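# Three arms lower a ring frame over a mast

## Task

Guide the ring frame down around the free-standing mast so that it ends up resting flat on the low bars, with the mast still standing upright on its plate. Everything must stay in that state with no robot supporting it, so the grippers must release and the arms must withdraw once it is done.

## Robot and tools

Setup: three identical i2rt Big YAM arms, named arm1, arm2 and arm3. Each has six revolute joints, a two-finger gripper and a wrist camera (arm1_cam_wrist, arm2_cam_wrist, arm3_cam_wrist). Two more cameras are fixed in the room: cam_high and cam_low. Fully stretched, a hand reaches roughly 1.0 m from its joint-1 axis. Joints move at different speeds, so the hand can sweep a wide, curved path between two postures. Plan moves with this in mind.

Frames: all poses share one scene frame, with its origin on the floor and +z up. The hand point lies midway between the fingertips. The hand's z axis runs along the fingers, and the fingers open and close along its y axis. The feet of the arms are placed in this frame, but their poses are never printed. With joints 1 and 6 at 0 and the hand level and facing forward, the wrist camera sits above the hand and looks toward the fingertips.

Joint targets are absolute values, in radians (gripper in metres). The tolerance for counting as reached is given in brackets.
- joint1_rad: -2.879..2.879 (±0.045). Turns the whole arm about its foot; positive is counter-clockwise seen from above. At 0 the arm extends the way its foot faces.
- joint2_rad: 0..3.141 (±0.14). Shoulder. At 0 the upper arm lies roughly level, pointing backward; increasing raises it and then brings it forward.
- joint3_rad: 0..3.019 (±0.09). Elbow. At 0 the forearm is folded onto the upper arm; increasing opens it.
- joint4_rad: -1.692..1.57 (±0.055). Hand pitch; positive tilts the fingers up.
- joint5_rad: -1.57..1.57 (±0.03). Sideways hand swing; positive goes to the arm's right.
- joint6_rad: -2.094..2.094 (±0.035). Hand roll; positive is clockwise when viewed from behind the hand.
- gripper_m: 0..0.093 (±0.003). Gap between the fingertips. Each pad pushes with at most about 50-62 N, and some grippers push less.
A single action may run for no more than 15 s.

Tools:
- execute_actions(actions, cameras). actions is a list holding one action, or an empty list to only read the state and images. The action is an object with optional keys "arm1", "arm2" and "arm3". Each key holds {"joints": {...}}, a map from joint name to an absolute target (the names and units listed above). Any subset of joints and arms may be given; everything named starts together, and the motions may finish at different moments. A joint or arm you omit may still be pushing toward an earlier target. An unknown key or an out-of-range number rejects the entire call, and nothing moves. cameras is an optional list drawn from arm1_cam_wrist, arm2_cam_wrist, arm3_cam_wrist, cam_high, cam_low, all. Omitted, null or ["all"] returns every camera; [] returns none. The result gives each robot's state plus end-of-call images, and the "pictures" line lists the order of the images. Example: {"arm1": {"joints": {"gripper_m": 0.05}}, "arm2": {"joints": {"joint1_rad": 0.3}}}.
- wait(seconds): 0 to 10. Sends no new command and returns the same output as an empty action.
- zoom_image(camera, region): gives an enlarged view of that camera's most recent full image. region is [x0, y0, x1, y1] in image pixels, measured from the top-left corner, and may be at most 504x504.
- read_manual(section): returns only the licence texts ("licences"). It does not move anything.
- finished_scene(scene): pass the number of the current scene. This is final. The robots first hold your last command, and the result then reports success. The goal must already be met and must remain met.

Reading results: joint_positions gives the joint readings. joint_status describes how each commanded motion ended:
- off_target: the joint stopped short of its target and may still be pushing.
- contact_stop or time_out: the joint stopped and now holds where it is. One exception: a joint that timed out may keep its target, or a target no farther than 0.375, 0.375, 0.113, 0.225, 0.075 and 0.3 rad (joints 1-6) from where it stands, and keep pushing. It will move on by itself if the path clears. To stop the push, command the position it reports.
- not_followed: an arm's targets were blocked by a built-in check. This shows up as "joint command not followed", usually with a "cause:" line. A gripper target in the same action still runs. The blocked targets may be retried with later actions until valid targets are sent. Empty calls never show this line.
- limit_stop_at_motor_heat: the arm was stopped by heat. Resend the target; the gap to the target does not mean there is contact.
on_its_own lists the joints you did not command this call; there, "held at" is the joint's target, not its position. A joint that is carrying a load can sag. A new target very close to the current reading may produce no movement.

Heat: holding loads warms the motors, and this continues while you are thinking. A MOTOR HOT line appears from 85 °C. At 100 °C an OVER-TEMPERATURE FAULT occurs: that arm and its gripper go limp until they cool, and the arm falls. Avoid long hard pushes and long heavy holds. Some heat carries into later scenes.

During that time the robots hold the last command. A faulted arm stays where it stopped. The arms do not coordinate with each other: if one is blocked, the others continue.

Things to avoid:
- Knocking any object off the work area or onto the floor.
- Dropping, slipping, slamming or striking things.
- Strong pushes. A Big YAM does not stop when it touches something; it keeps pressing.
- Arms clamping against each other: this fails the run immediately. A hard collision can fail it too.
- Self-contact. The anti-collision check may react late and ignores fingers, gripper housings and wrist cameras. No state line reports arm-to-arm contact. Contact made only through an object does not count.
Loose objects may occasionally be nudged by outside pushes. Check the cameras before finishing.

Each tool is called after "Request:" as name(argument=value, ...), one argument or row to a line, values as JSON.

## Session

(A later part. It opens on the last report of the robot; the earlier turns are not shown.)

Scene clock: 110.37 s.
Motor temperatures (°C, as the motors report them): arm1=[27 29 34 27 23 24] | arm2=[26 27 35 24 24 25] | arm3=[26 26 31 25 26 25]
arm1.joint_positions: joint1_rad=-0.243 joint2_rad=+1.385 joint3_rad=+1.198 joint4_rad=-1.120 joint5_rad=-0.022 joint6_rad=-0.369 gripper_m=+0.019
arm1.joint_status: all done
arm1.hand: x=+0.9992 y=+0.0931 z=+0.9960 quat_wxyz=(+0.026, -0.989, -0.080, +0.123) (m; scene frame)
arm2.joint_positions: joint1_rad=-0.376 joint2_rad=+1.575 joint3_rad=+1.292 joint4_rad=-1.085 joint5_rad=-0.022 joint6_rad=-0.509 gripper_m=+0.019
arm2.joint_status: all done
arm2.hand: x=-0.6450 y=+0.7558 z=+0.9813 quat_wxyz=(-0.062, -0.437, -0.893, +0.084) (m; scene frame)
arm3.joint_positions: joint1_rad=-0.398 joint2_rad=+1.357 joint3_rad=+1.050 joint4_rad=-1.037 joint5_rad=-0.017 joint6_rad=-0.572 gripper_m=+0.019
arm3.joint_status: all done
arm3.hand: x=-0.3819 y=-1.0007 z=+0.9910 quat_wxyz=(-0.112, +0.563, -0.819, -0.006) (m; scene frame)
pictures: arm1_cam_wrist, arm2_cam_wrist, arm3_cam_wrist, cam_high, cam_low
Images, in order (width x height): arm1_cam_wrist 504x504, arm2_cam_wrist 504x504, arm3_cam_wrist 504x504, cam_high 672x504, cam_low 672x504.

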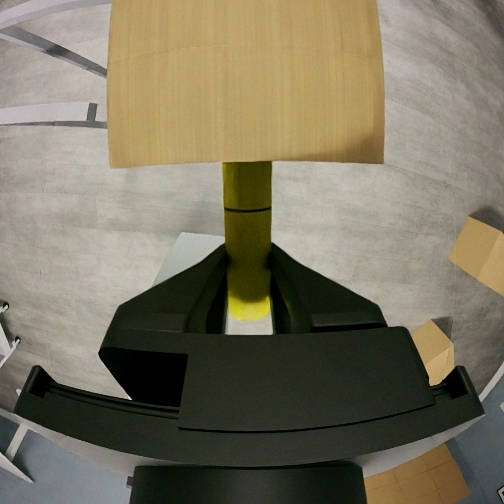

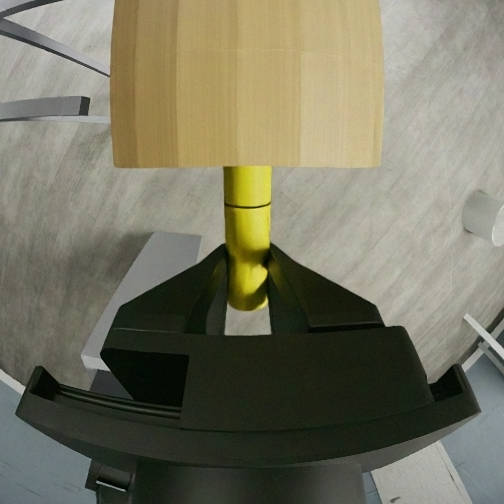

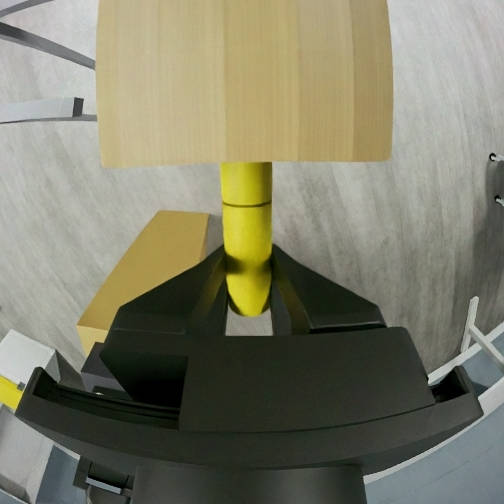

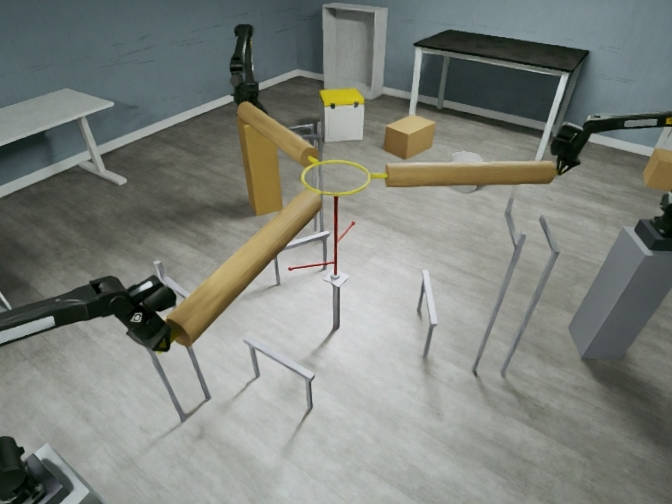

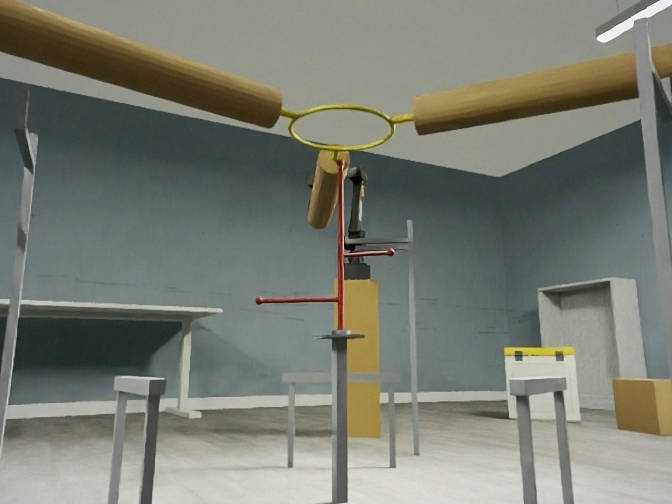

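Request:
execute_actions(
  actions=[
    {"arm1":{"joints":{"joint1_rad":-0.28,"joint2_rad":1.51,"joint3_rad":0.98,"joint4_rad":-0.705,"joint6_rad":-0.4}},"arm2":{"joints":{"joint1_rad":-0.405,"joint2_rad":1.693,"joint3_rad":1.14,"joint4_rad":-0.67,"joint6_rad":-0.56}},"arm3":{"joints":{"joint1_rad":-0.425,"joint2_rad":1.505,"joint3_rad":0.865,"joint4_rad":-0.595,"joint6_rad":-0.6}}},
  ],
  cameras=["cam_low","cam_high"],
)

Scene clock: 130.20 s.
Motor temperatures (°C, as the motors report them): arm1=[27 29 37 27 24 24] | arm2=[26 28 39 24 25 25] | arm3=[26 27 34 25 27 25]
arm1.joint_positions: joint1_rad=-0.264 joint2_rad=+1.545 joint3_rad=+0.970 joint4_rad=-0.725 joint5_rad=-0.019 joint6_rad=-0.401 gripper_m=+0.019
arm1.joint_status: all done
arm1.hand: x=+0.9947 y=+0.1045 z=+0.8554 quat_wxyz=(+0.031, -0.988, -0.085, +0.125) (m; scene frame)
arm2.joint_positions: joint1_rad=-0.397 joint2_rad=+1.746 joint3_rad=+1.115 joint4_rad=-0.721 joint5_rad=-0.020 joint6_rad=-0.542 gripper_m=+0.019
arm2.joint_status: all done
arm2.hand: x=-0.6569 y=+0.7441 z=+0.8463 quat_wxyz=(-0.064, -0.432, -0.895, +0.093) (m; scene frame)
arm3.joint_positions: joint1_rad=-0.422 joint2_rad=+1.554 joint3_rad=+0.856 joint4_rad=-0.619 joint5_rad=-0.008 joint6_rad=-0.610 gripper_m=+0.019
arm3.joint_status: all done
arm3.hand: x=-0.3656 y=-1.0053 z=+0.8579 quat_wxyz=(-0.126, +0.568, -0.814, +0.001) (m; scene frame)
pictures: cam_high, cam_low
Images, in order (width x height): cam_high 672x504, cam_low 672x504.

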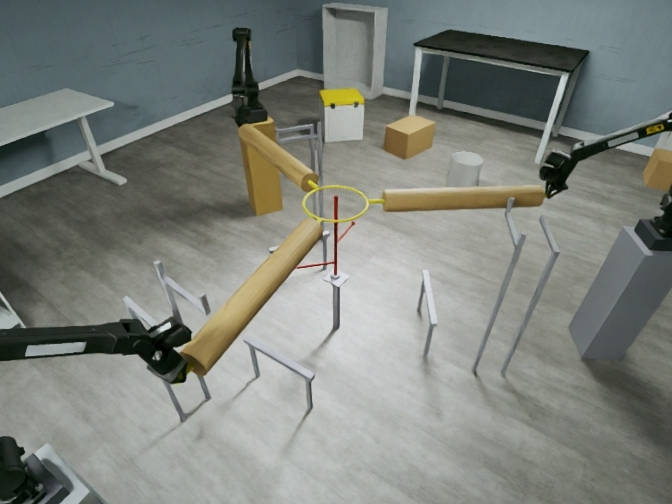

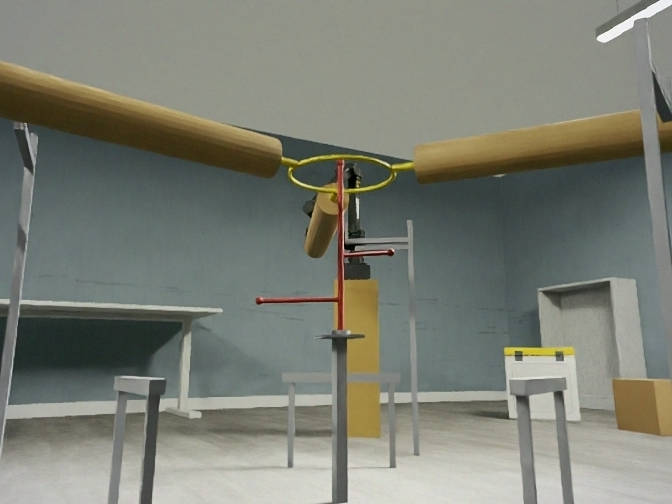

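Request:
execute_actions(
  actions=[
    {"arm1":{"joints":{"joint2_rad":1.745,"joint3_rad":0.865,"joint4_rad":-0.36}},"arm2":{"joints":{"joint2_rad":1.9,"joint3_rad":1.055,"joint4_rad":-0.365}},"arm3":{"joints":{"joint2_rad":1.78,"joint3_rad":0.772,"joint4_rad":-0.228}}},
  ],
  cameras=["cam_low"],
)

Request:
execute_actions(
  actions=[
    {"arm1":{"joints":{"joint1_rad":-0.2,"joint2_rad":1.945,"joint3_rad":1.14,"joint4_rad":-0.405,"joint6_rad":-0.327}},"arm2":{"joints":{"joint1_rad":-0.565,"joint2_rad":1.99,"joint3_rad":1.11,"joint4_rad":-0.315,"joint6_rad":-0.72}},"arm3":{"joints":{"joint1_rad":-0.295,"joint2_rad":1.775,"joint3_rad":0.555,"joint4_rad":-0.025,"joint6_rad":-0.477}}},
  ],
  cameras=["cam_low","cam_high"],
)

Request:
zoom_image(
  camera="cam_high",
  region=[270,180,410,310],
)

Scene clock: 146.80 s.
Motor temperatures (°C, as the motors report them): arm1=[27 29 34 27 24 24] | arm2=[26 29 36 24 25 25] | arm3=[26 28 31 25 27 25]
arm1.joint_positions: joint1_rad=-0.264 joint2_rad=+1.772 joint3_rad=+0.864 joint4_rad=-0.375 joint5_rad=-0.016 joint6_rad=-0.407 gripper_m=+0.019
arm1.joint_status: all done
arm1.hand: x=+0.9937 y=+0.1053 z=+0.7404 quat_wxyz=(+0.036, -0.987, -0.088, +0.133) (m; scene frame)
arm2.joint_positions: joint1_rad=-0.397 joint2_rad=+1.950 joint3_rad=+1.034 joint4_rad=-0.411 joint5_rad=-0.016 joint6_rad=-0.546 gripper_m=+0.019
arm2.joint_status: all done
arm2.hand: x=-0.6590 y=+0.7424 z=+0.7356 quat_wxyz=(-0.069, -0.429, -0.894, +0.105) (m; scene frame)
arm3.joint_positions: joint1_rad=-0.422 joint2_rad=+1.822 joint3_rad=+0.775 joint4_rad=-0.245 joint5_rad=-0.006 joint6_rad=-0.615 gripper_m=+0.019
arm3.joint_status: all done
arm3.hand: x=-0.3630 y=-1.0055 z=+0.7442 quat_wxyz=(-0.138, +0.569, -0.811, +0.003) (m; scene frame)
pictures: cam_low
Images, in order (width x height): cam_low 672x504.

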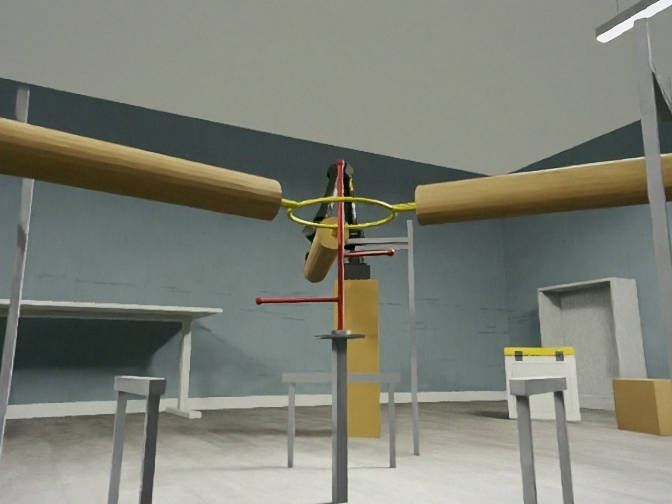

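Scene clock: 147.83 s.
Motor temperatures (°C, as the motors report them): arm1=[27 29 34 27 24 24] | arm2=[26 29 36 24 25 25] | arm3=[26 28 31 25 27 25]
arm1.joint_positions: joint1_rad=-0.193 joint2_rad=+1.962 joint3_rad=+1.101 joint4_rad=-0.399 joint5_rad=-0.006 joint6_rad=-0.337 gripper_m=+0.019
arm1.joint_status: all done
arm1.hand: x=+0.9045 y=+0.0877 z=+0.7189 quat_wxyz=(+0.034, -0.985, -0.088, +0.145) (m; scene frame)
arm2.joint_positions: joint1_rad=-0.566 joint2_rad=+2.017 joint3_rad=+1.044 joint4_rad=-0.350 joint5_rad=-0.018 joint6_rad=-0.712 gripper_m=+0.019
arm2.joint_status: all done
arm2.hand: x=-0.7463 y=+0.7334 z=+0.7103 quat_wxyz=(-0.053, -0.431, -0.893, +0.117) (m; scene frame)
arm3.joint_positions: joint1_rad=-0.291 joint2_rad=+1.811 joint3_rad=+0.551 joint4_rad=-0.041 joint5_rad=+0.006 joint6_rad=-0.490 gripper_m=+0.019
arm3.joint_status: all done
arm3.hand: x=-0.4564 y=-1.0159 z=+0.7121 quat_wxyz=(-0.133, +0.570, -0.810, -0.008) (m; scene frame)
pictures: cam_high, cam_low
Images, in order (width x height): cam_high 672x504, cam_low 672x504.

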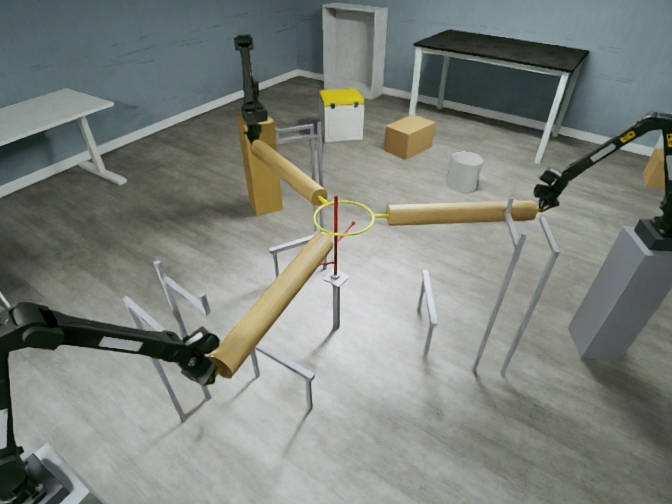

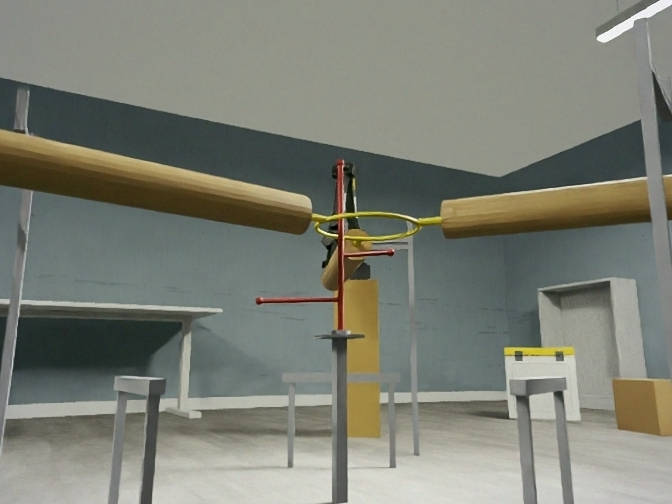

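Region (270, 180, 410, 310) of cam_high's 672x504 image, scaled by 3.600, with more detail than that image has; it fills the top 468 rows of this view, and the rest is white.

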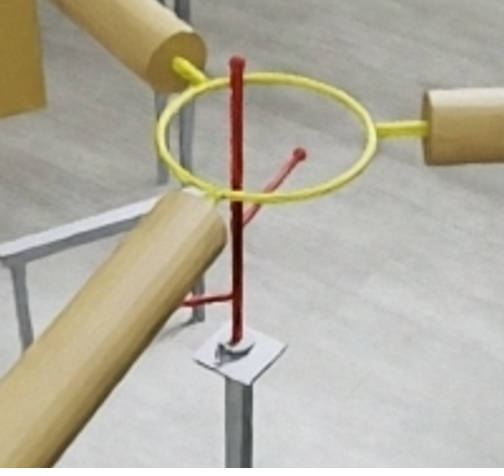

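Request:
execute_actions(
  actions=[
    {"arm1":{"joints":{"joint2_rad":2.12,"joint3_rad":1.135,"joint4_rad":-0.25}},"arm2":{"joints":{"joint2_rad":2.16,"joint3_rad":1.13,"joint4_rad":-0.175}},"arm3":{"joints":{"joint2_rad":2.045,"joint3_rad":0.61,"joint4_rad":0.2}}},
  ],
  cameras=["cam_low","cam_high"],
)

Request:
execute_actions(
  actions=[
    {"arm1":{"joints":{"joint2_rad":2.28,"joint3_rad":1.175,"joint4_rad":-0.133}},"arm2":{"joints":{"joint2_rad":2.325,"joint3_rad":1.18,"joint4_rad":-0.065}},"arm3":{"joints":{"joint2_rad":2.28,"joint3_rad":0.68,"joint4_rad":0.362}}},
  ],
  cameras=["cam_low","cam_high"],
)

Scene clock: 164.57 s.
Motor temperatures (°C, as the motors report them): arm1=[27 30 34 27 24 24] | arm2=[26 29 36 24 25 25] | arm3=[26 28 29 25 27 25]
arm1.joint_positions: joint1_rad=-0.193 joint2_rad=+2.141 joint3_rad=+1.110 joint4_rad=-0.249 joint5_rad=-0.006 joint6_rad=-0.338 gripper_m=+0.019
arm1.joint_status: all done
arm1.hand: x=+0.9086 y=+0.0873 z=+0.6374 quat_wxyz=(+0.031, -0.986, -0.088, +0.135) (m; scene frame)
arm2.joint_positions: joint1_rad=-0.556 joint2_rad=+2.197 joint3_rad=+1.069 joint4_rad=-0.207 joint5_rad=-0.016 joint6_rad=-0.711 gripper_m=+0.019
arm2.joint_status: all done
arm2.hand: x=-0.7423 y=+0.7342 z=+0.6348 quat_wxyz=(-0.051, -0.427, -0.896, +0.112) (m; scene frame)
arm3.joint_positions: joint1_rad=-0.294 joint2_rad=+2.074 joint3_rad=+0.595 joint4_rad=+0.178 joint5_rad=+0.007 joint6_rad=-0.490 gripper_m=+0.019
arm3.joint_status: all done
arm3.hand: x=-0.4523 y=-1.0147 z=+0.6427 quat_wxyz=(-0.133, +0.569, -0.811, -0.008) (m; scene frame)
pictures: cam_high, cam_low
Images, in order (width x height): cam_high 672x504, cam_low 672x504.

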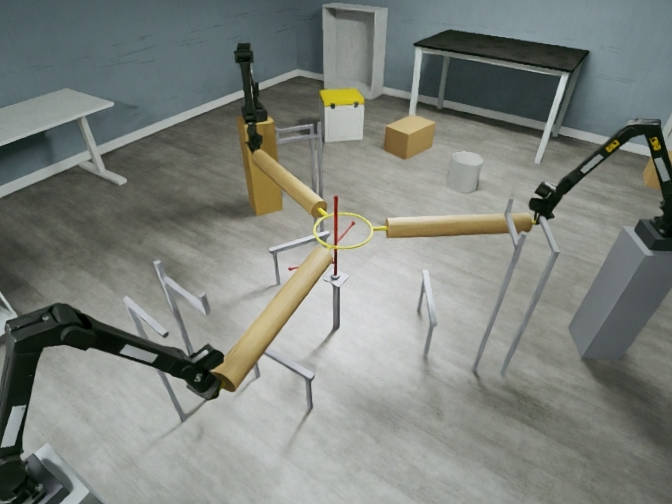

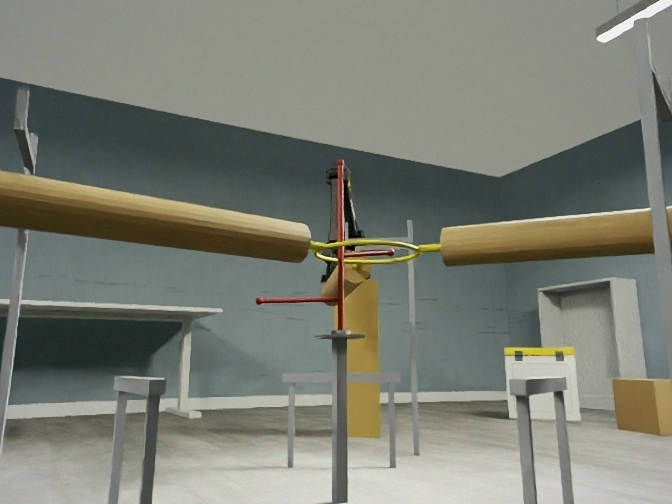

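Scene clock: 165.50 s.
Motor temperatures (°C, as the motors report them): arm1=[27 30 34 27 24 24] | arm2=[26 29 35 24 25 25] | arm3=[26 28 28 25 27 25]
arm1.joint_positions: joint1_rad=-0.193 joint2_rad=+2.298 joint3_rad=+1.152 joint4_rad=-0.136 joint5_rad=-0.004 joint6_rad=-0.338 gripper_m=+0.019
arm1.joint_status: all done
arm1.hand: x=+0.9079 y=+0.0876 z=+0.5726 quat_wxyz=(+0.032, -0.987, -0.088, +0.134) (m; scene frame)
arm2.joint_positions: joint1_rad=-0.558 joint2_rad=+2.362 joint3_rad=+1.125 joint4_rad=-0.099 joint5_rad=-0.017 joint6_rad=-0.711 gripper_m=+0.019
arm2.joint_status: all done
arm2.hand: x=-0.7439 y=+0.7324 z=+0.5698 quat_wxyz=(-0.051, -0.428, -0.896, +0.111) (m; scene frame)
arm3.joint_positions: joint1_rad=-0.297 joint2_rad=+2.312 joint3_rad=+0.671 joint4_rad=+0.336 joint5_rad=+0.006 joint6_rad=-0.492 gripper_m=+0.019
arm3.joint_status: all done
arm3.hand: x=-0.4509 y=-1.0156 z=+0.5761 quat_wxyz=(-0.131, +0.569, -0.812, -0.007) (m; scene frame)
pictures: cam_high, cam_low
Images, in order (width x height): cam_high 672x504, cam_low 672x504.

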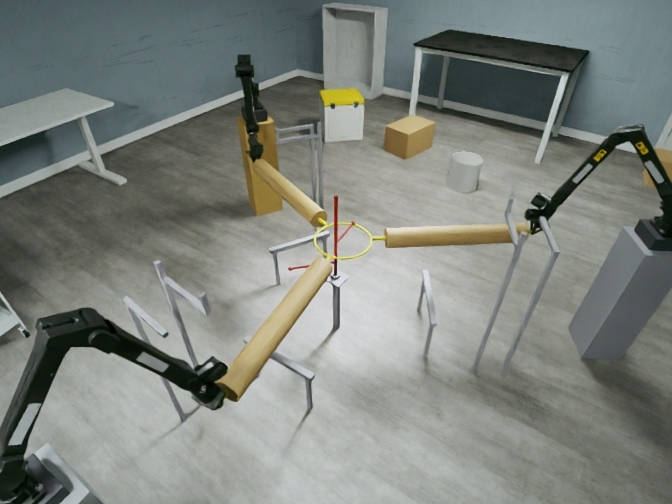

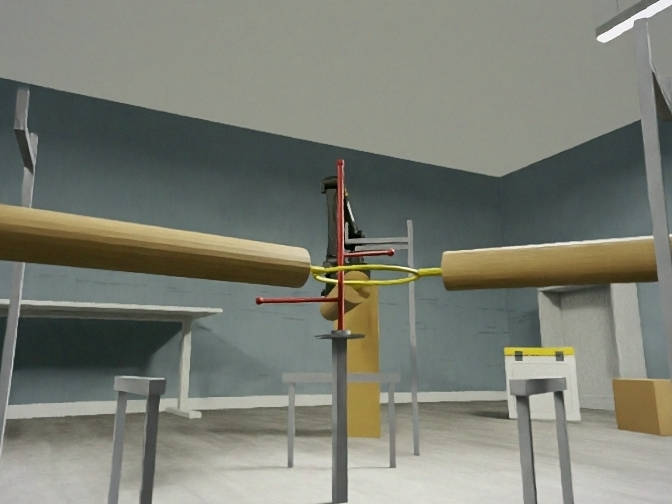

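Request:
execute_actions(
  actions=[
    {"arm1":{"joints":{"joint1_rad":-0.275,"joint2_rad":2.225,"joint3_rad":0.905,"joint4_rad":0.06,"joint6_rad":-0.4}},"arm2":{"joints":{"joint1_rad":-0.39,"joint2_rad":2.36,"joint3_rad":1.15,"joint4_rad":-0.03,"joint6_rad":-0.54}},"arm3":{"joints":{"joint1_rad":-0.42,"joint2_rad":2.33,"joint3_rad":0.89,"joint4_rad":0.175,"joint6_rad":-0.6}}},
  ],
  cameras=["cam_low"],
)

Request:
execute_actions(
  actions=[
    {"arm1":{"joints":{"joint1_rad":-0.135,"joint2_rad":2.195,"joint3_rad":0.655,"joint4_rad":0.278,"joint6_rad":-0.255}},"arm2":{"joints":{"joint1_rad":-0.265,"joint2_rad":2.43,"joint3_rad":1.425,"joint4_rad":-0.225,"joint6_rad":-0.42}},"arm3":{"joints":{"joint1_rad":-0.63,"joint2_rad":2.345,"joint3_rad":1.01,"joint4_rad":0.078,"joint6_rad":-0.81}}},
  ],
  cameras=["cam_low","cam_high"],
)

Request:
zoom_image(
  camera="cam_high",
  region=[260,190,400,320],
)

Scene clock: 180.47 s.
Motor temperatures (°C, as the motors report them): arm1=[27 31 33 27 24 24] | arm2=[26 30 34 24 25 25] | arm3=[26 28 27 25 27 25]
arm1.joint_positions: joint1_rad=-0.264 joint2_rad=+2.271 joint3_rad=+0.907 joint4_rad=+0.058 joint5_rad=-0.012 joint6_rad=-0.410 gripper_m=+0.019
arm1.joint_status: all done
arm1.hand: x=+1.0042 y=+0.1038 z=+0.5544 quat_wxyz=(+0.034, -0.988, -0.089, +0.121) (m; scene frame)
arm2.joint_positions: joint1_rad=-0.373 joint2_rad=+2.384 joint3_rad=+1.125 joint4_rad=-0.072 joint5_rad=-0.002 joint6_rad=-0.528 gripper_m=+0.019
arm2.joint_status: all done
arm2.hand: x=-0.6510 y=+0.7402 z=+0.5588 quat_wxyz=(-0.064, -0.427, -0.896, +0.105) (m; scene frame)
arm3.joint_positions: joint1_rad=-0.432 joint2_rad=+2.351 joint3_rad=+0.895 joint4_rad=+0.173 joint5_rad=+0.001 joint6_rad=-0.625 gripper_m=+0.019
arm3.joint_status: all done
arm3.hand: x=-0.3508 y=-1.0062 z=+0.5677 quat_wxyz=(-0.143, +0.568, -0.811, +0.008) (m; scene frame)
pictures: cam_low
Images, in order (width x height): cam_low 672x504.

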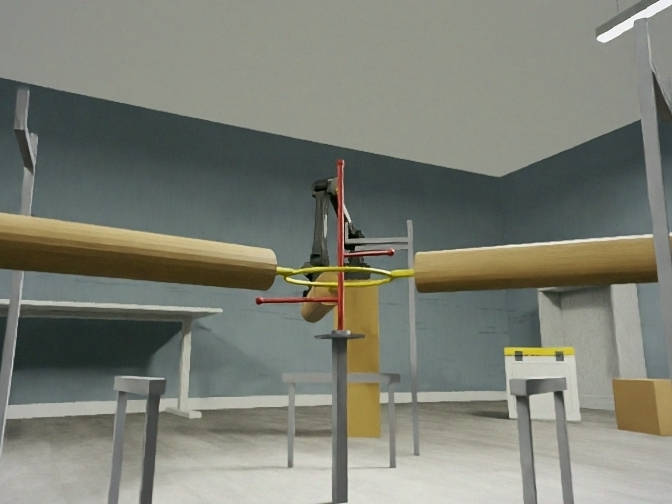

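Scene clock: 181.53 s.
Motor temperatures (°C, as the motors report them): arm1=[27 31 32 27 24 24] | arm2=[26 30 34 24 25 25] | arm3=[26 28 27 25 27 25]
arm1.joint_positions: joint1_rad=-0.124 joint2_rad=+2.235 joint3_rad=+0.654 joint4_rad=+0.269 joint5_rad=+0.004 joint6_rad=-0.274 gripper_m=+0.019
arm1.joint_status: all done
arm1.hand: x=+1.0867 y=+0.0340 z=+0.5575 quat_wxyz=(+0.024, -0.988, -0.090, +0.121) (m; scene frame)
arm2.joint_positions: joint1_rad=-0.253 joint2_rad=+2.454 joint3_rad=+1.374 joint4_rad=-0.229 joint5_rad=+0.002 joint6_rad=-0.414 gripper_m=+0.019
arm2.joint_status: all done
arm2.hand: x=-0.5686 y=+0.6740 z=+0.5632 quat_wxyz=(-0.080, -0.424, -0.896, +0.106) (m; scene frame)
arm3.joint_positions: joint1_rad=-0.642 joint2_rad=+2.372 joint3_rad=+1.010 joint4_rad=+0.074 joint5_rad=-0.005 joint6_rad=-0.834 gripper_m=+0.019
arm3.joint_status: all done
arm3.hand: x=-0.2710 y=-1.0738 z=+0.5674 quat_wxyz=(-0.137, +0.568, -0.811, +0.034) (m; scene frame)
pictures: cam_high, cam_low
Images, in order (width x height): cam_high 672x504, cam_low 672x504.

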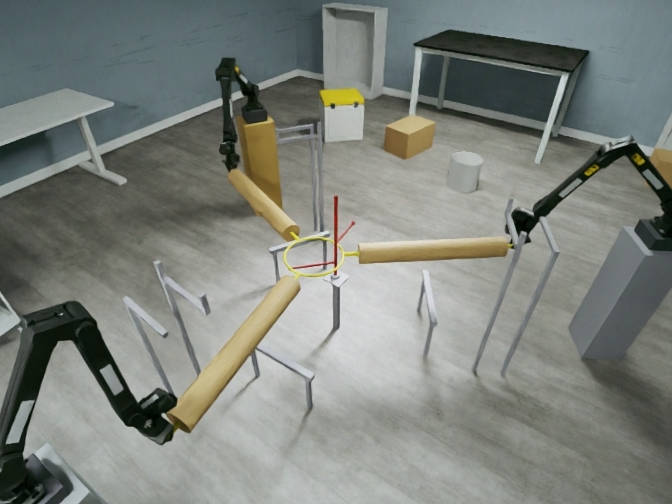

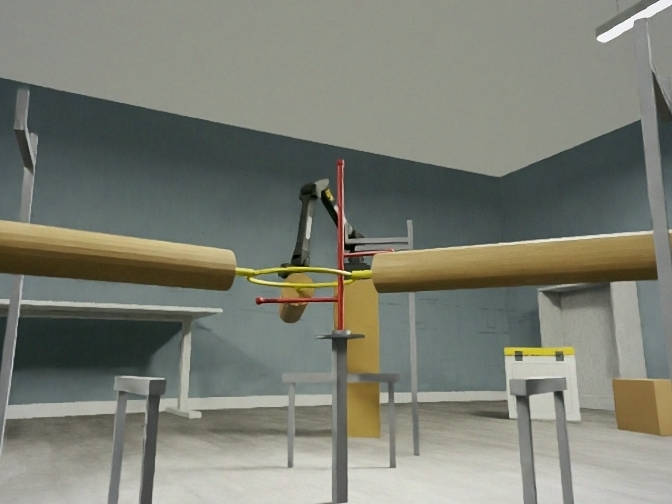

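Region (260, 190, 400, 320) of cam_high's 672x504 image, scaled by 3.600, with more detail than that image has; it fills the top 468 rows of this view, and the rest is white.

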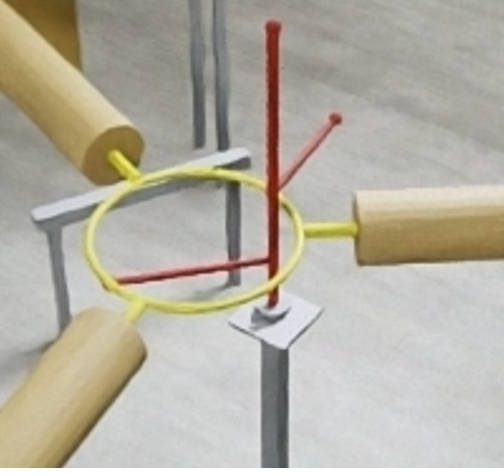

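Request:
execute_actions(
  actions=[
    {"arm1":{"joints":{"joint2_rad":2.32,"joint3_rad":0.71,"joint4_rad":0.345}},"arm2":{"joints":{"joint2_rad":2.51,"joint3_rad":1.465,"joint4_rad":-0.175}},"arm3":{"joints":{"joint2_rad":2.44,"joint3_rad":1.055,"joint4_rad":0.135}}},
  ],
  cameras=["cam_low","cam_high"],
)

Request:
zoom_image(
  camera="cam_high",
  region=[260,190,400,320],
)

Scene clock: 192.30 s.
Motor temperatures (°C, as the motors report them): arm1=[27 30 31 27 24 24] | arm2=[26 30 34 24 25 25] | arm3=[26 29 27 25 27 25]
arm1.joint_positions: joint1_rad=-0.124 joint2_rad=+2.326 joint3_rad=+0.706 joint4_rad=+0.321 joint5_rad=+0.004 joint6_rad=-0.274 gripper_m=+0.019
arm1.joint_status: all done
arm1.hand: x=+1.0770 y=+0.0350 z=+0.5314 quat_wxyz=(+0.025, -0.988, -0.090, +0.127) (m; scene frame)
arm2.joint_positions: joint1_rad=-0.262 joint2_rad=+2.536 joint3_rad=+1.409 joint4_rad=-0.200 joint5_rad=+0.007 joint6_rad=-0.414 gripper_m=+0.019
arm2.joint_status: all done
arm2.hand: x=-0.5769 y=+0.6774 z=+0.5263 quat_wxyz=(-0.073, -0.429, -0.895, +0.102) (m; scene frame)
arm3.joint_positions: joint1_rad=-0.629 joint2_rad=+2.467 joint3_rad=+1.040 joint4_rad=+0.125 joint5_rad=-0.007 joint6_rad=-0.824 gripper_m=+0.019
arm3.joint_status: all done
arm3.hand: x=-0.2814 y=-1.0714 z=+0.5309 quat_wxyz=(-0.131, +0.570, -0.811, +0.030) (m; scene frame)
pictures: cam_high, cam_low
Images, in order (width x height): cam_high 672x504, cam_low 672x504.

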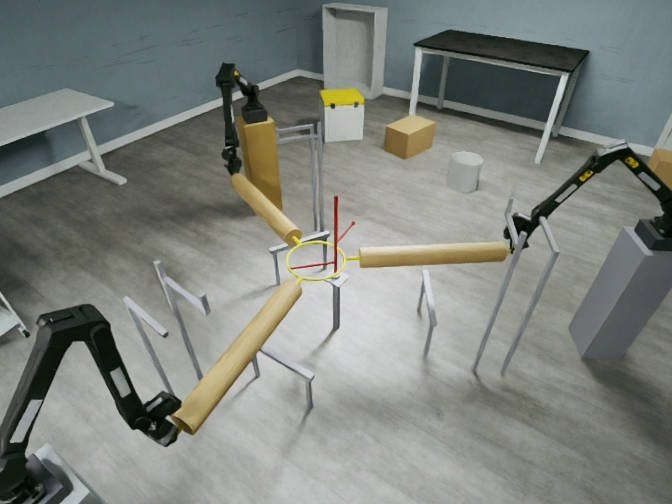

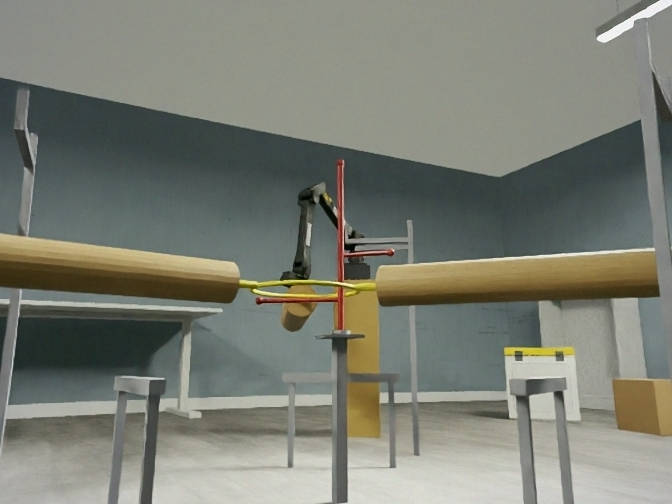

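Region (260, 190, 400, 320) of cam_high's 672x504 image, scaled by 3.600, with more detail than that image has; it fills the top 468 rows of this view, and the rest is white.

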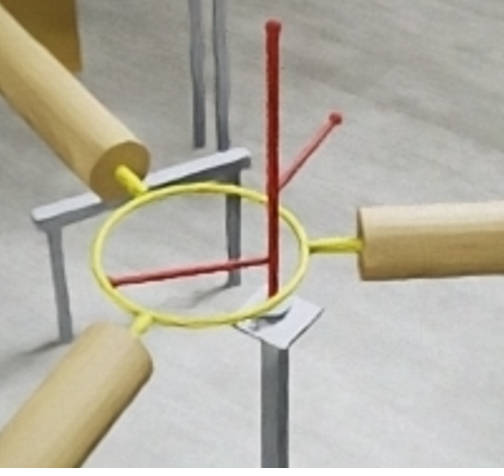

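Needs about +1.5 cm in x first.

Request:
execute_actions(
  actions=[
    {"arm1":{"joints":{"joint2_rad":2.34,"joint3_rad":0.665,"joint4_rad":0.37}},"arm2":{"joints":{"joint1_rad":-0.235,"joint3_rad":1.485,"joint4_rad":-0.19,"joint6_rad":-0.395}},"arm3":{"joints":{"joint1_rad":-0.655,"joint2_rad":2.45,"joint3_rad":1.085,"joint4_rad":0.11,"joint6_rad":-0.835}}},
  ],
  cameras=["cam_low","cam_high"],
)

Request:
zoom_image(
  camera="cam_high",
  region=[260,190,400,320],
)

Scene clock: 199.77 s.
Motor temperatures (°C, as the motors report them): arm1=[27 30 31 27 24 24] | arm2=[26 31 34 24 25 25] | arm3=[26 29 27 25 26 25]
arm1.joint_positions: joint1_rad=-0.124 joint2_rad=+2.329 joint3_rad=+0.671 joint4_rad=+0.352 joint5_rad=+0.004 joint6_rad=-0.274 gripper_m=+0.019
arm1.joint_status: all done
arm1.hand: x=+1.0923 y=+0.0336 z=+0.5312 quat_wxyz=(+0.024, -0.988, -0.090, +0.123) (m; scene frame)
arm2.joint_positions: joint1_rad=-0.243 joint2_rad=+2.536 joint3_rad=+1.424 joint4_rad=-0.200 joint5_rad=+0.005 joint6_rad=-0.400 gripper_m=+0.019
arm2.joint_status: all done
arm2.hand: x=-0.5631 y=+0.6724 z=+0.5295 quat_wxyz=(-0.080, -0.426, -0.895, +0.105) (m; scene frame)
arm3.joint_positions: joint1_rad=-0.650 joint2_rad=+2.467 joint3_rad=+1.068 joint4_rad=+0.113 joint5_rad=-0.007 joint6_rad=-0.844 gripper_m=+0.019
arm3.joint_status: all done
arm3.hand: x=-0.2644 y=-1.0756 z=+0.5337 quat_wxyz=(-0.138, +0.568, -0.810, +0.035) (m; scene frame)
pictures: cam_high, cam_low
Images, in order (width x height): cam_high 672x504, cam_low 672x504.

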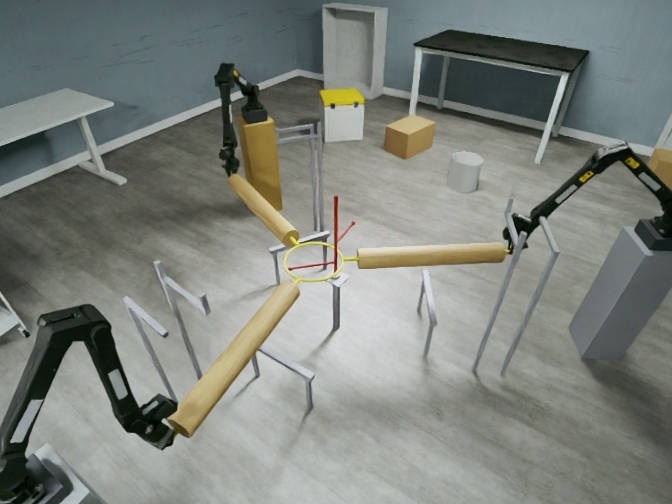

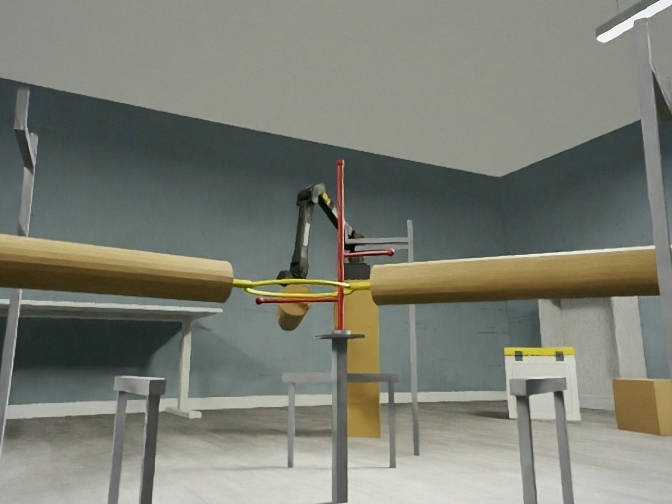

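Region (260, 190, 400, 320) of cam_high's 672x504 image, scaled by 3.600, with more detail than that image has; it fills the top 468 rows of this view, and the rest is white.

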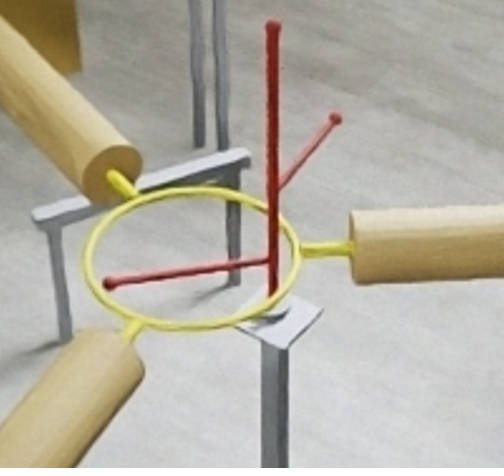

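Request:
execute_actions(
  actions=[
    {"arm1":{"joints":{"joint2_rad":2.437,"joint3_rad":0.735,"joint4_rad":0.43}},"arm2":{"joints":{"joint1_rad":-0.245,"joint2_rad":2.594,"joint3_rad":1.53,"joint4_rad":-0.145}},"arm3":{"joints":{"joint1_rad":-0.645,"joint2_rad":2.536,"joint3_rad":1.135,"joint4_rad":0.163}}},
  ],
  cameras=["cam_low","cam_high"],
)

Request:
execute_actions(
  actions=[
    {"arm1":{"joints":{"joint2_rad":2.545,"joint3_rad":0.797,"joint4_rad":0.478}},"arm2":{"joints":{"joint2_rad":2.678,"joint3_rad":1.583,"joint4_rad":-0.115}},"arm3":{"joints":{"joint2_rad":2.632,"joint3_rad":1.194,"joint4_rad":0.198}}},
  ],
  cameras=["cam_low","cam_high"],
)

Scene clock: 212.80 s.
Motor temperatures (°C, as the motors report them): arm1=[27 30 30 27 24 24] | arm2=[26 31 35 24 25 25] | arm3=[26 29 27 25 26 25]
arm1.joint_positions: joint1_rad=-0.124 joint2_rad=+2.446 joint3_rad=+0.731 joint4_rad=+0.407 joint5_rad=+0.003 joint6_rad=-0.274 gripper_m=+0.019
arm1.joint_status: all done
arm1.hand: x=+1.0903 y=+0.0336 z=+0.4961 quat_wxyz=(+0.024, -0.988, -0.090, +0.123) (m; scene frame)
arm2.joint_positions: joint1_rad=-0.243 joint2_rad=+2.625 joint3_rad=+1.475 joint4_rad=-0.172 joint5_rad=+0.007 joint6_rad=-0.398 gripper_m=+0.019
arm2.joint_status: all done
arm2.hand: x=-0.5645 y=+0.6744 z=+0.4912 quat_wxyz=(-0.076, -0.427, -0.895, +0.102) (m; scene frame)
arm3.joint_positions: joint1_rad=-0.643 joint2_rad=+2.565 joint3_rad=+1.122 joint4_rad=+0.150 joint5_rad=-0.008 joint6_rad=-0.842 gripper_m=+0.019
arm3.joint_status: all done
arm3.hand: x=-0.2673 y=-1.0736 z=+0.4966 quat_wxyz=(-0.135, +0.571, -0.809, +0.033) (m; scene frame)
pictures: cam_high, cam_low
Images, in order (width x height): cam_high 672x504, cam_low 672x504.

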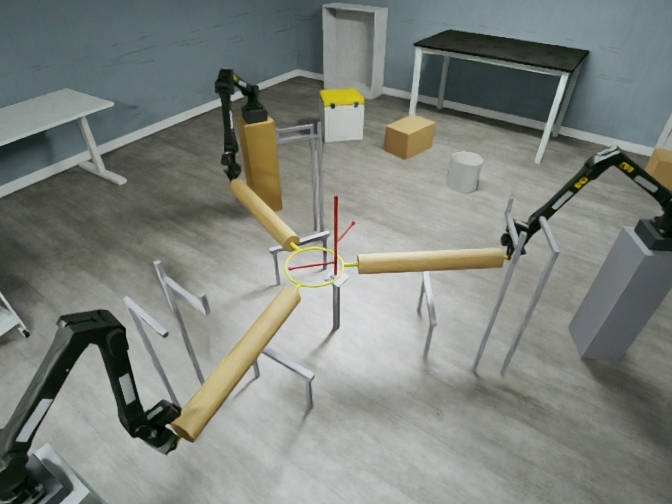

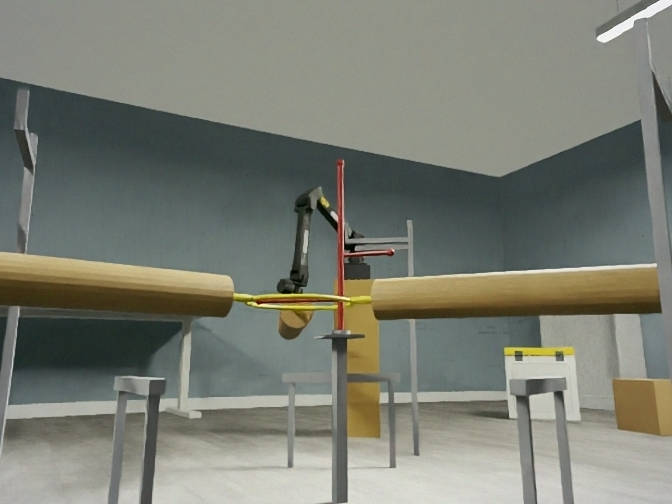

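Scene clock: 213.63 s.
Motor temperatures (°C, as the motors report them): arm1=[27 30 30 27 24 24] | arm2=[26 31 35 24 25 25] | arm3=[26 29 27 25 27 25]
arm1.joint_positions: joint1_rad=-0.124 joint2_rad=+2.554 joint3_rad=+0.793 joint4_rad=+0.453 joint5_rad=+0.004 joint6_rad=-0.274 gripper_m=+0.019
arm1.joint_status: all done
arm1.hand: x=+1.0894 y=+0.0338 z=+0.4618 quat_wxyz=(+0.024, -0.988, -0.090, +0.123) (m; scene frame)
arm2.joint_positions: joint1_rad=-0.243 joint2_rad=+2.708 joint3_rad=+1.530 joint4_rad=-0.142 joint5_rad=+0.008 joint6_rad=-0.398 gripper_m=+0.019
arm2.joint_status: all done
arm2.hand: x=-0.5655 y=+0.6742 z=+0.4564 quat_wxyz=(-0.076, -0.428, -0.895, +0.103) (m; scene frame)
arm3.joint_positions: joint1_rad=-0.643 joint2_rad=+2.661 joint3_rad=+1.183 joint4_rad=+0.185 joint5_rad=-0.010 joint6_rad=-0.842 gripper_m=+0.019
arm3.joint_status: all done
arm3.hand: x=-0.2676 y=-1.0736 z=+0.4606 quat_wxyz=(-0.135, +0.571, -0.809, +0.032) (m; scene frame)
pictures: cam_high, cam_low
Images, in order (width x height): cam_high 672x504, cam_low 672x504.

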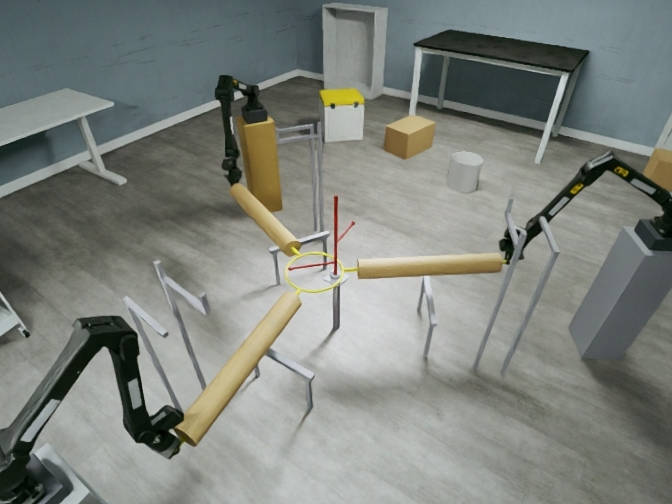

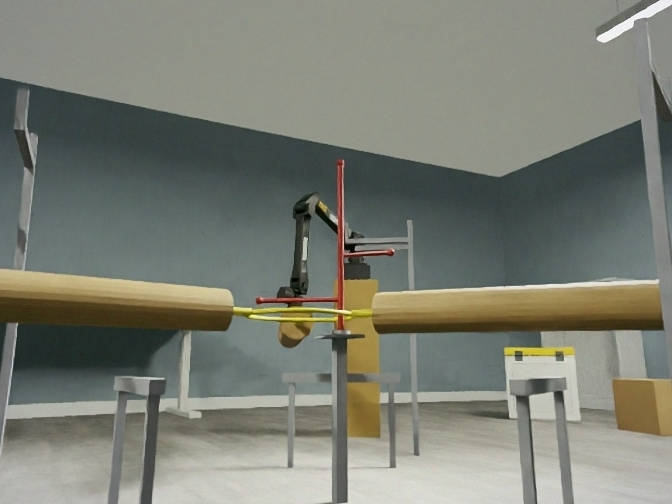

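Request:
execute_actions(
  actions=[
    {"arm1":{"joints":{"joint1_rad":-0.27,"joint2_rad":2.53,"joint3_rad":1.055,"joint4_rad":0.2,"joint6_rad":-0.4}},"arm2":{"joints":{"joint1_rad":-0.39,"joint2_rad":2.59,"joint3_rad":1.28,"joint4_rad":0.085,"joint6_rad":-0.545}},"arm3":{"joints":{"joint1_rad":-0.415,"joint2_rad":2.6,"joint3_rad":1.035,"joint4_rad":0.315,"joint6_rad":-0.6}}},
  ],
  cameras=["cam_low"],
)

Request:
execute_actions(
  actions=[
    {"arm1":{"joints":{"joint2_rad":2.755,"joint3_rad":1.22,"joint4_rad":0.28}},"arm2":{"joints":{"joint2_rad":2.82,"joint3_rad":1.47,"joint4_rad":0.135}},"arm3":{"joints":{"joint2_rad":2.835,"joint3_rad":1.225,"joint4_rad":0.365}}},
  ],
  cameras=["cam_low","cam_high"],
)

Scene clock: 224.60 s.
Motor temperatures (°C, as the motors report them): arm1=[27 30 30 27 24 24] | arm2=[26 31 34 24 25 25] | arm3=[26 30 26 25 27 25]
arm1.joint_positions: joint1_rad=-0.267 joint2_rad=+2.554 joint3_rad=+1.062 joint4_rad=+0.208 joint5_rad=-0.011 joint6_rad=-0.415 gripper_m=+0.019
arm1.joint_status: all done
arm1.hand: x=+0.9925 y=+0.1079 z=+0.4564 quat_wxyz=(+0.039, -0.986, -0.090, +0.131) (m; scene frame)
arm2.joint_positions: joint1_rad=-0.397 joint2_rad=+2.665 joint3_rad=+1.274 joint4_rad=+0.056 joint5_rad=-0.005 joint6_rad=-0.550 gripper_m=+0.019
arm2.joint_status: all done
arm2.hand: x=-0.6645 y=+0.7407 z=+0.4494 quat_wxyz=(-0.062, -0.428, -0.895, +0.105) (m; scene frame)
arm3.joint_positions: joint1_rad=-0.412 joint2_rad=+2.632 joint3_rad=+1.035 joint4_rad=+0.305 joint5_rad=+0.010 joint6_rad=-0.621 gripper_m=+0.019
arm3.joint_status: all done
arm3.hand: x=-0.3600 y=-1.0050 z=+0.4686 quat_wxyz=(-0.138, +0.574, -0.807, +0.011) (m; scene frame)
pictures: cam_low
Images, in order (width x height): cam_low 672x504.

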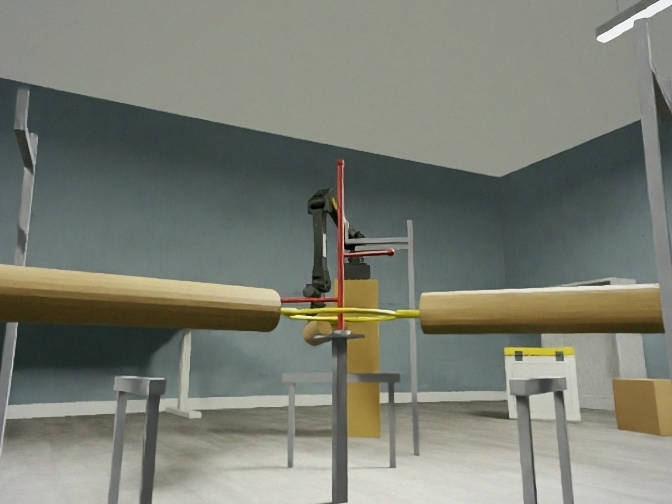

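Scene clock: 225.60 s.
Motor temperatures (°C, as the motors report them): arm1=[27 30 30 27 24 24] | arm2=[26 31 34 24 25 25] | arm3=[26 30 26 25 27 25]
arm1.joint_positions: joint1_rad=-0.266 joint2_rad=+2.772 joint3_rad=+1.218 joint4_rad=+0.267 joint5_rad=-0.008 joint6_rad=-0.417 gripper_m=+0.019
arm1.joint_status: all done
arm1.hand: x=+0.9927 y=+0.1082 z=+0.3752 quat_wxyz=(+0.040, -0.987, -0.091, +0.130) (m; scene frame)
arm2.joint_positions: joint1_rad=-0.397 joint2_rad=+2.861 joint3_rad=+1.432 joint4_rad=+0.102 joint5_rad=-0.004 joint6_rad=-0.550 gripper_m=+0.019
arm2.joint_status: all done
arm2.hand: x=-0.6655 y=+0.7381 z=+0.3733 quat_wxyz=(-0.064, -0.428, -0.895, +0.108) (m; scene frame)
arm3.joint_positions: joint1_rad=-0.417 joint2_rad=+2.869 joint3_rad=+1.227 joint4_rad=+0.353 joint5_rad=+0.007 joint6_rad=-0.626 gripper_m=+0.019
arm3.joint_status: all done
arm3.hand: x=-0.3564 y=-1.0058 z=+0.3808 quat_wxyz=(-0.140, +0.574, -0.807, +0.010) (m; scene frame)
pictures: cam_high, cam_low
Images, in order (width x height): cam_high 672x504, cam_low 672x504.

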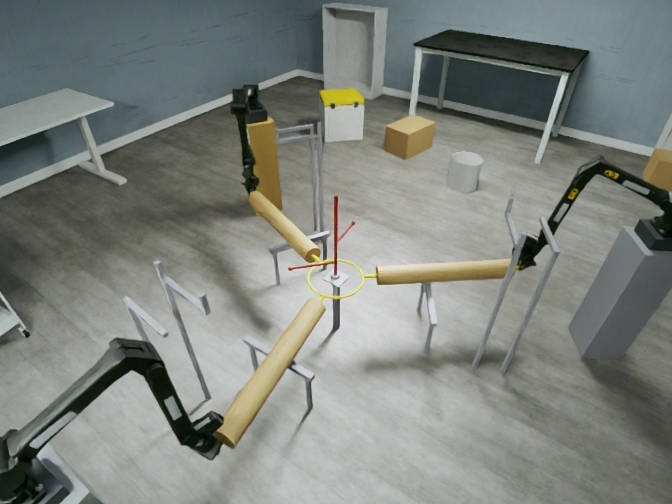

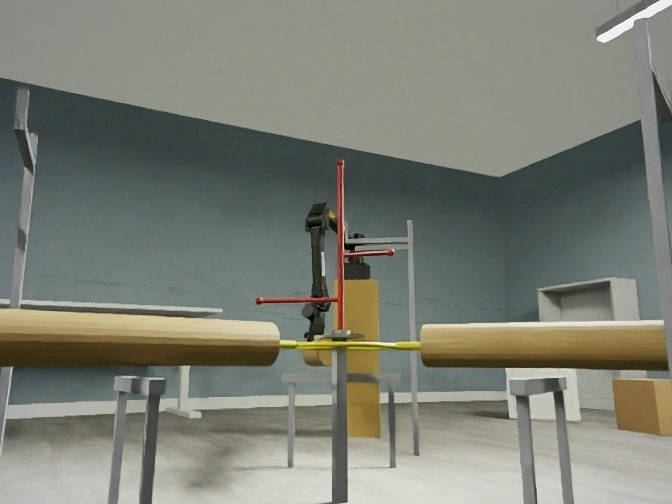

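Request:
execute_actions(
  actions=[
    {"arm1":{"joints":{"joint2_rad":2.835,"joint3_rad":1.28,"joint4_rad":0.295}},"arm2":{"joints":{"joint2_rad":2.9,"joint3_rad":1.53,"joint4_rad":0.145}},"arm3":{"joints":{"joint2_rad":2.915,"joint3_rad":1.29,"joint4_rad":0.375}}},
  ],
  cameras=["cam_low"],
)

Scene clock: 230.77 s.
Motor temperatures (°C, as the motors report them): arm1=[27 30 30 27 24 24] | arm2=[26 31 34 24 24 25] | arm3=[26 30 26 25 27 25]
arm1.joint_positions: joint1_rad=-0.266 joint2_rad=+2.830 joint3_rad=+1.267 joint4_rad=+0.278 joint5_rad=-0.006 joint6_rad=-0.418 gripper_m=+0.019
arm1.joint_status: all done
arm1.hand: x=+0.9929 y=+0.1086 z=+0.3531 quat_wxyz=(+0.041, -0.986, -0.091, +0.130) (m; scene frame)
arm2.joint_positions: joint1_rad=-0.397 joint2_rad=+2.910 joint3_rad=+1.479 joint4_rad=+0.107 joint5_rad=-0.001 joint6_rad=-0.550 gripper_m=+0.019
arm2.joint_status: all done
arm2.hand: x=-0.6660 y=+0.7363 z=+0.3550 quat_wxyz=(-0.063, -0.428, -0.895, +0.110) (m; scene frame)
arm3.joint_positions: joint1_rad=-0.418 joint2_rad=+2.929 joint3_rad=+1.283 joint4_rad=+0.361 joint5_rad=+0.012 joint6_rad=-0.626 gripper_m=+0.019
arm3.joint_status: all done
arm3.hand: x=-0.3547 y=-1.0061 z=+0.3582 quat_wxyz=(-0.142, +0.574, -0.807, +0.012) (m; scene frame)
pictures: cam_low
Images, in order (width x height): cam_low 672x504.

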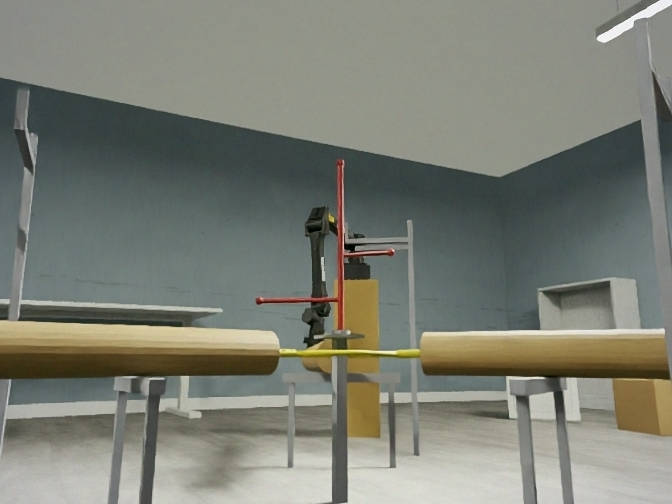

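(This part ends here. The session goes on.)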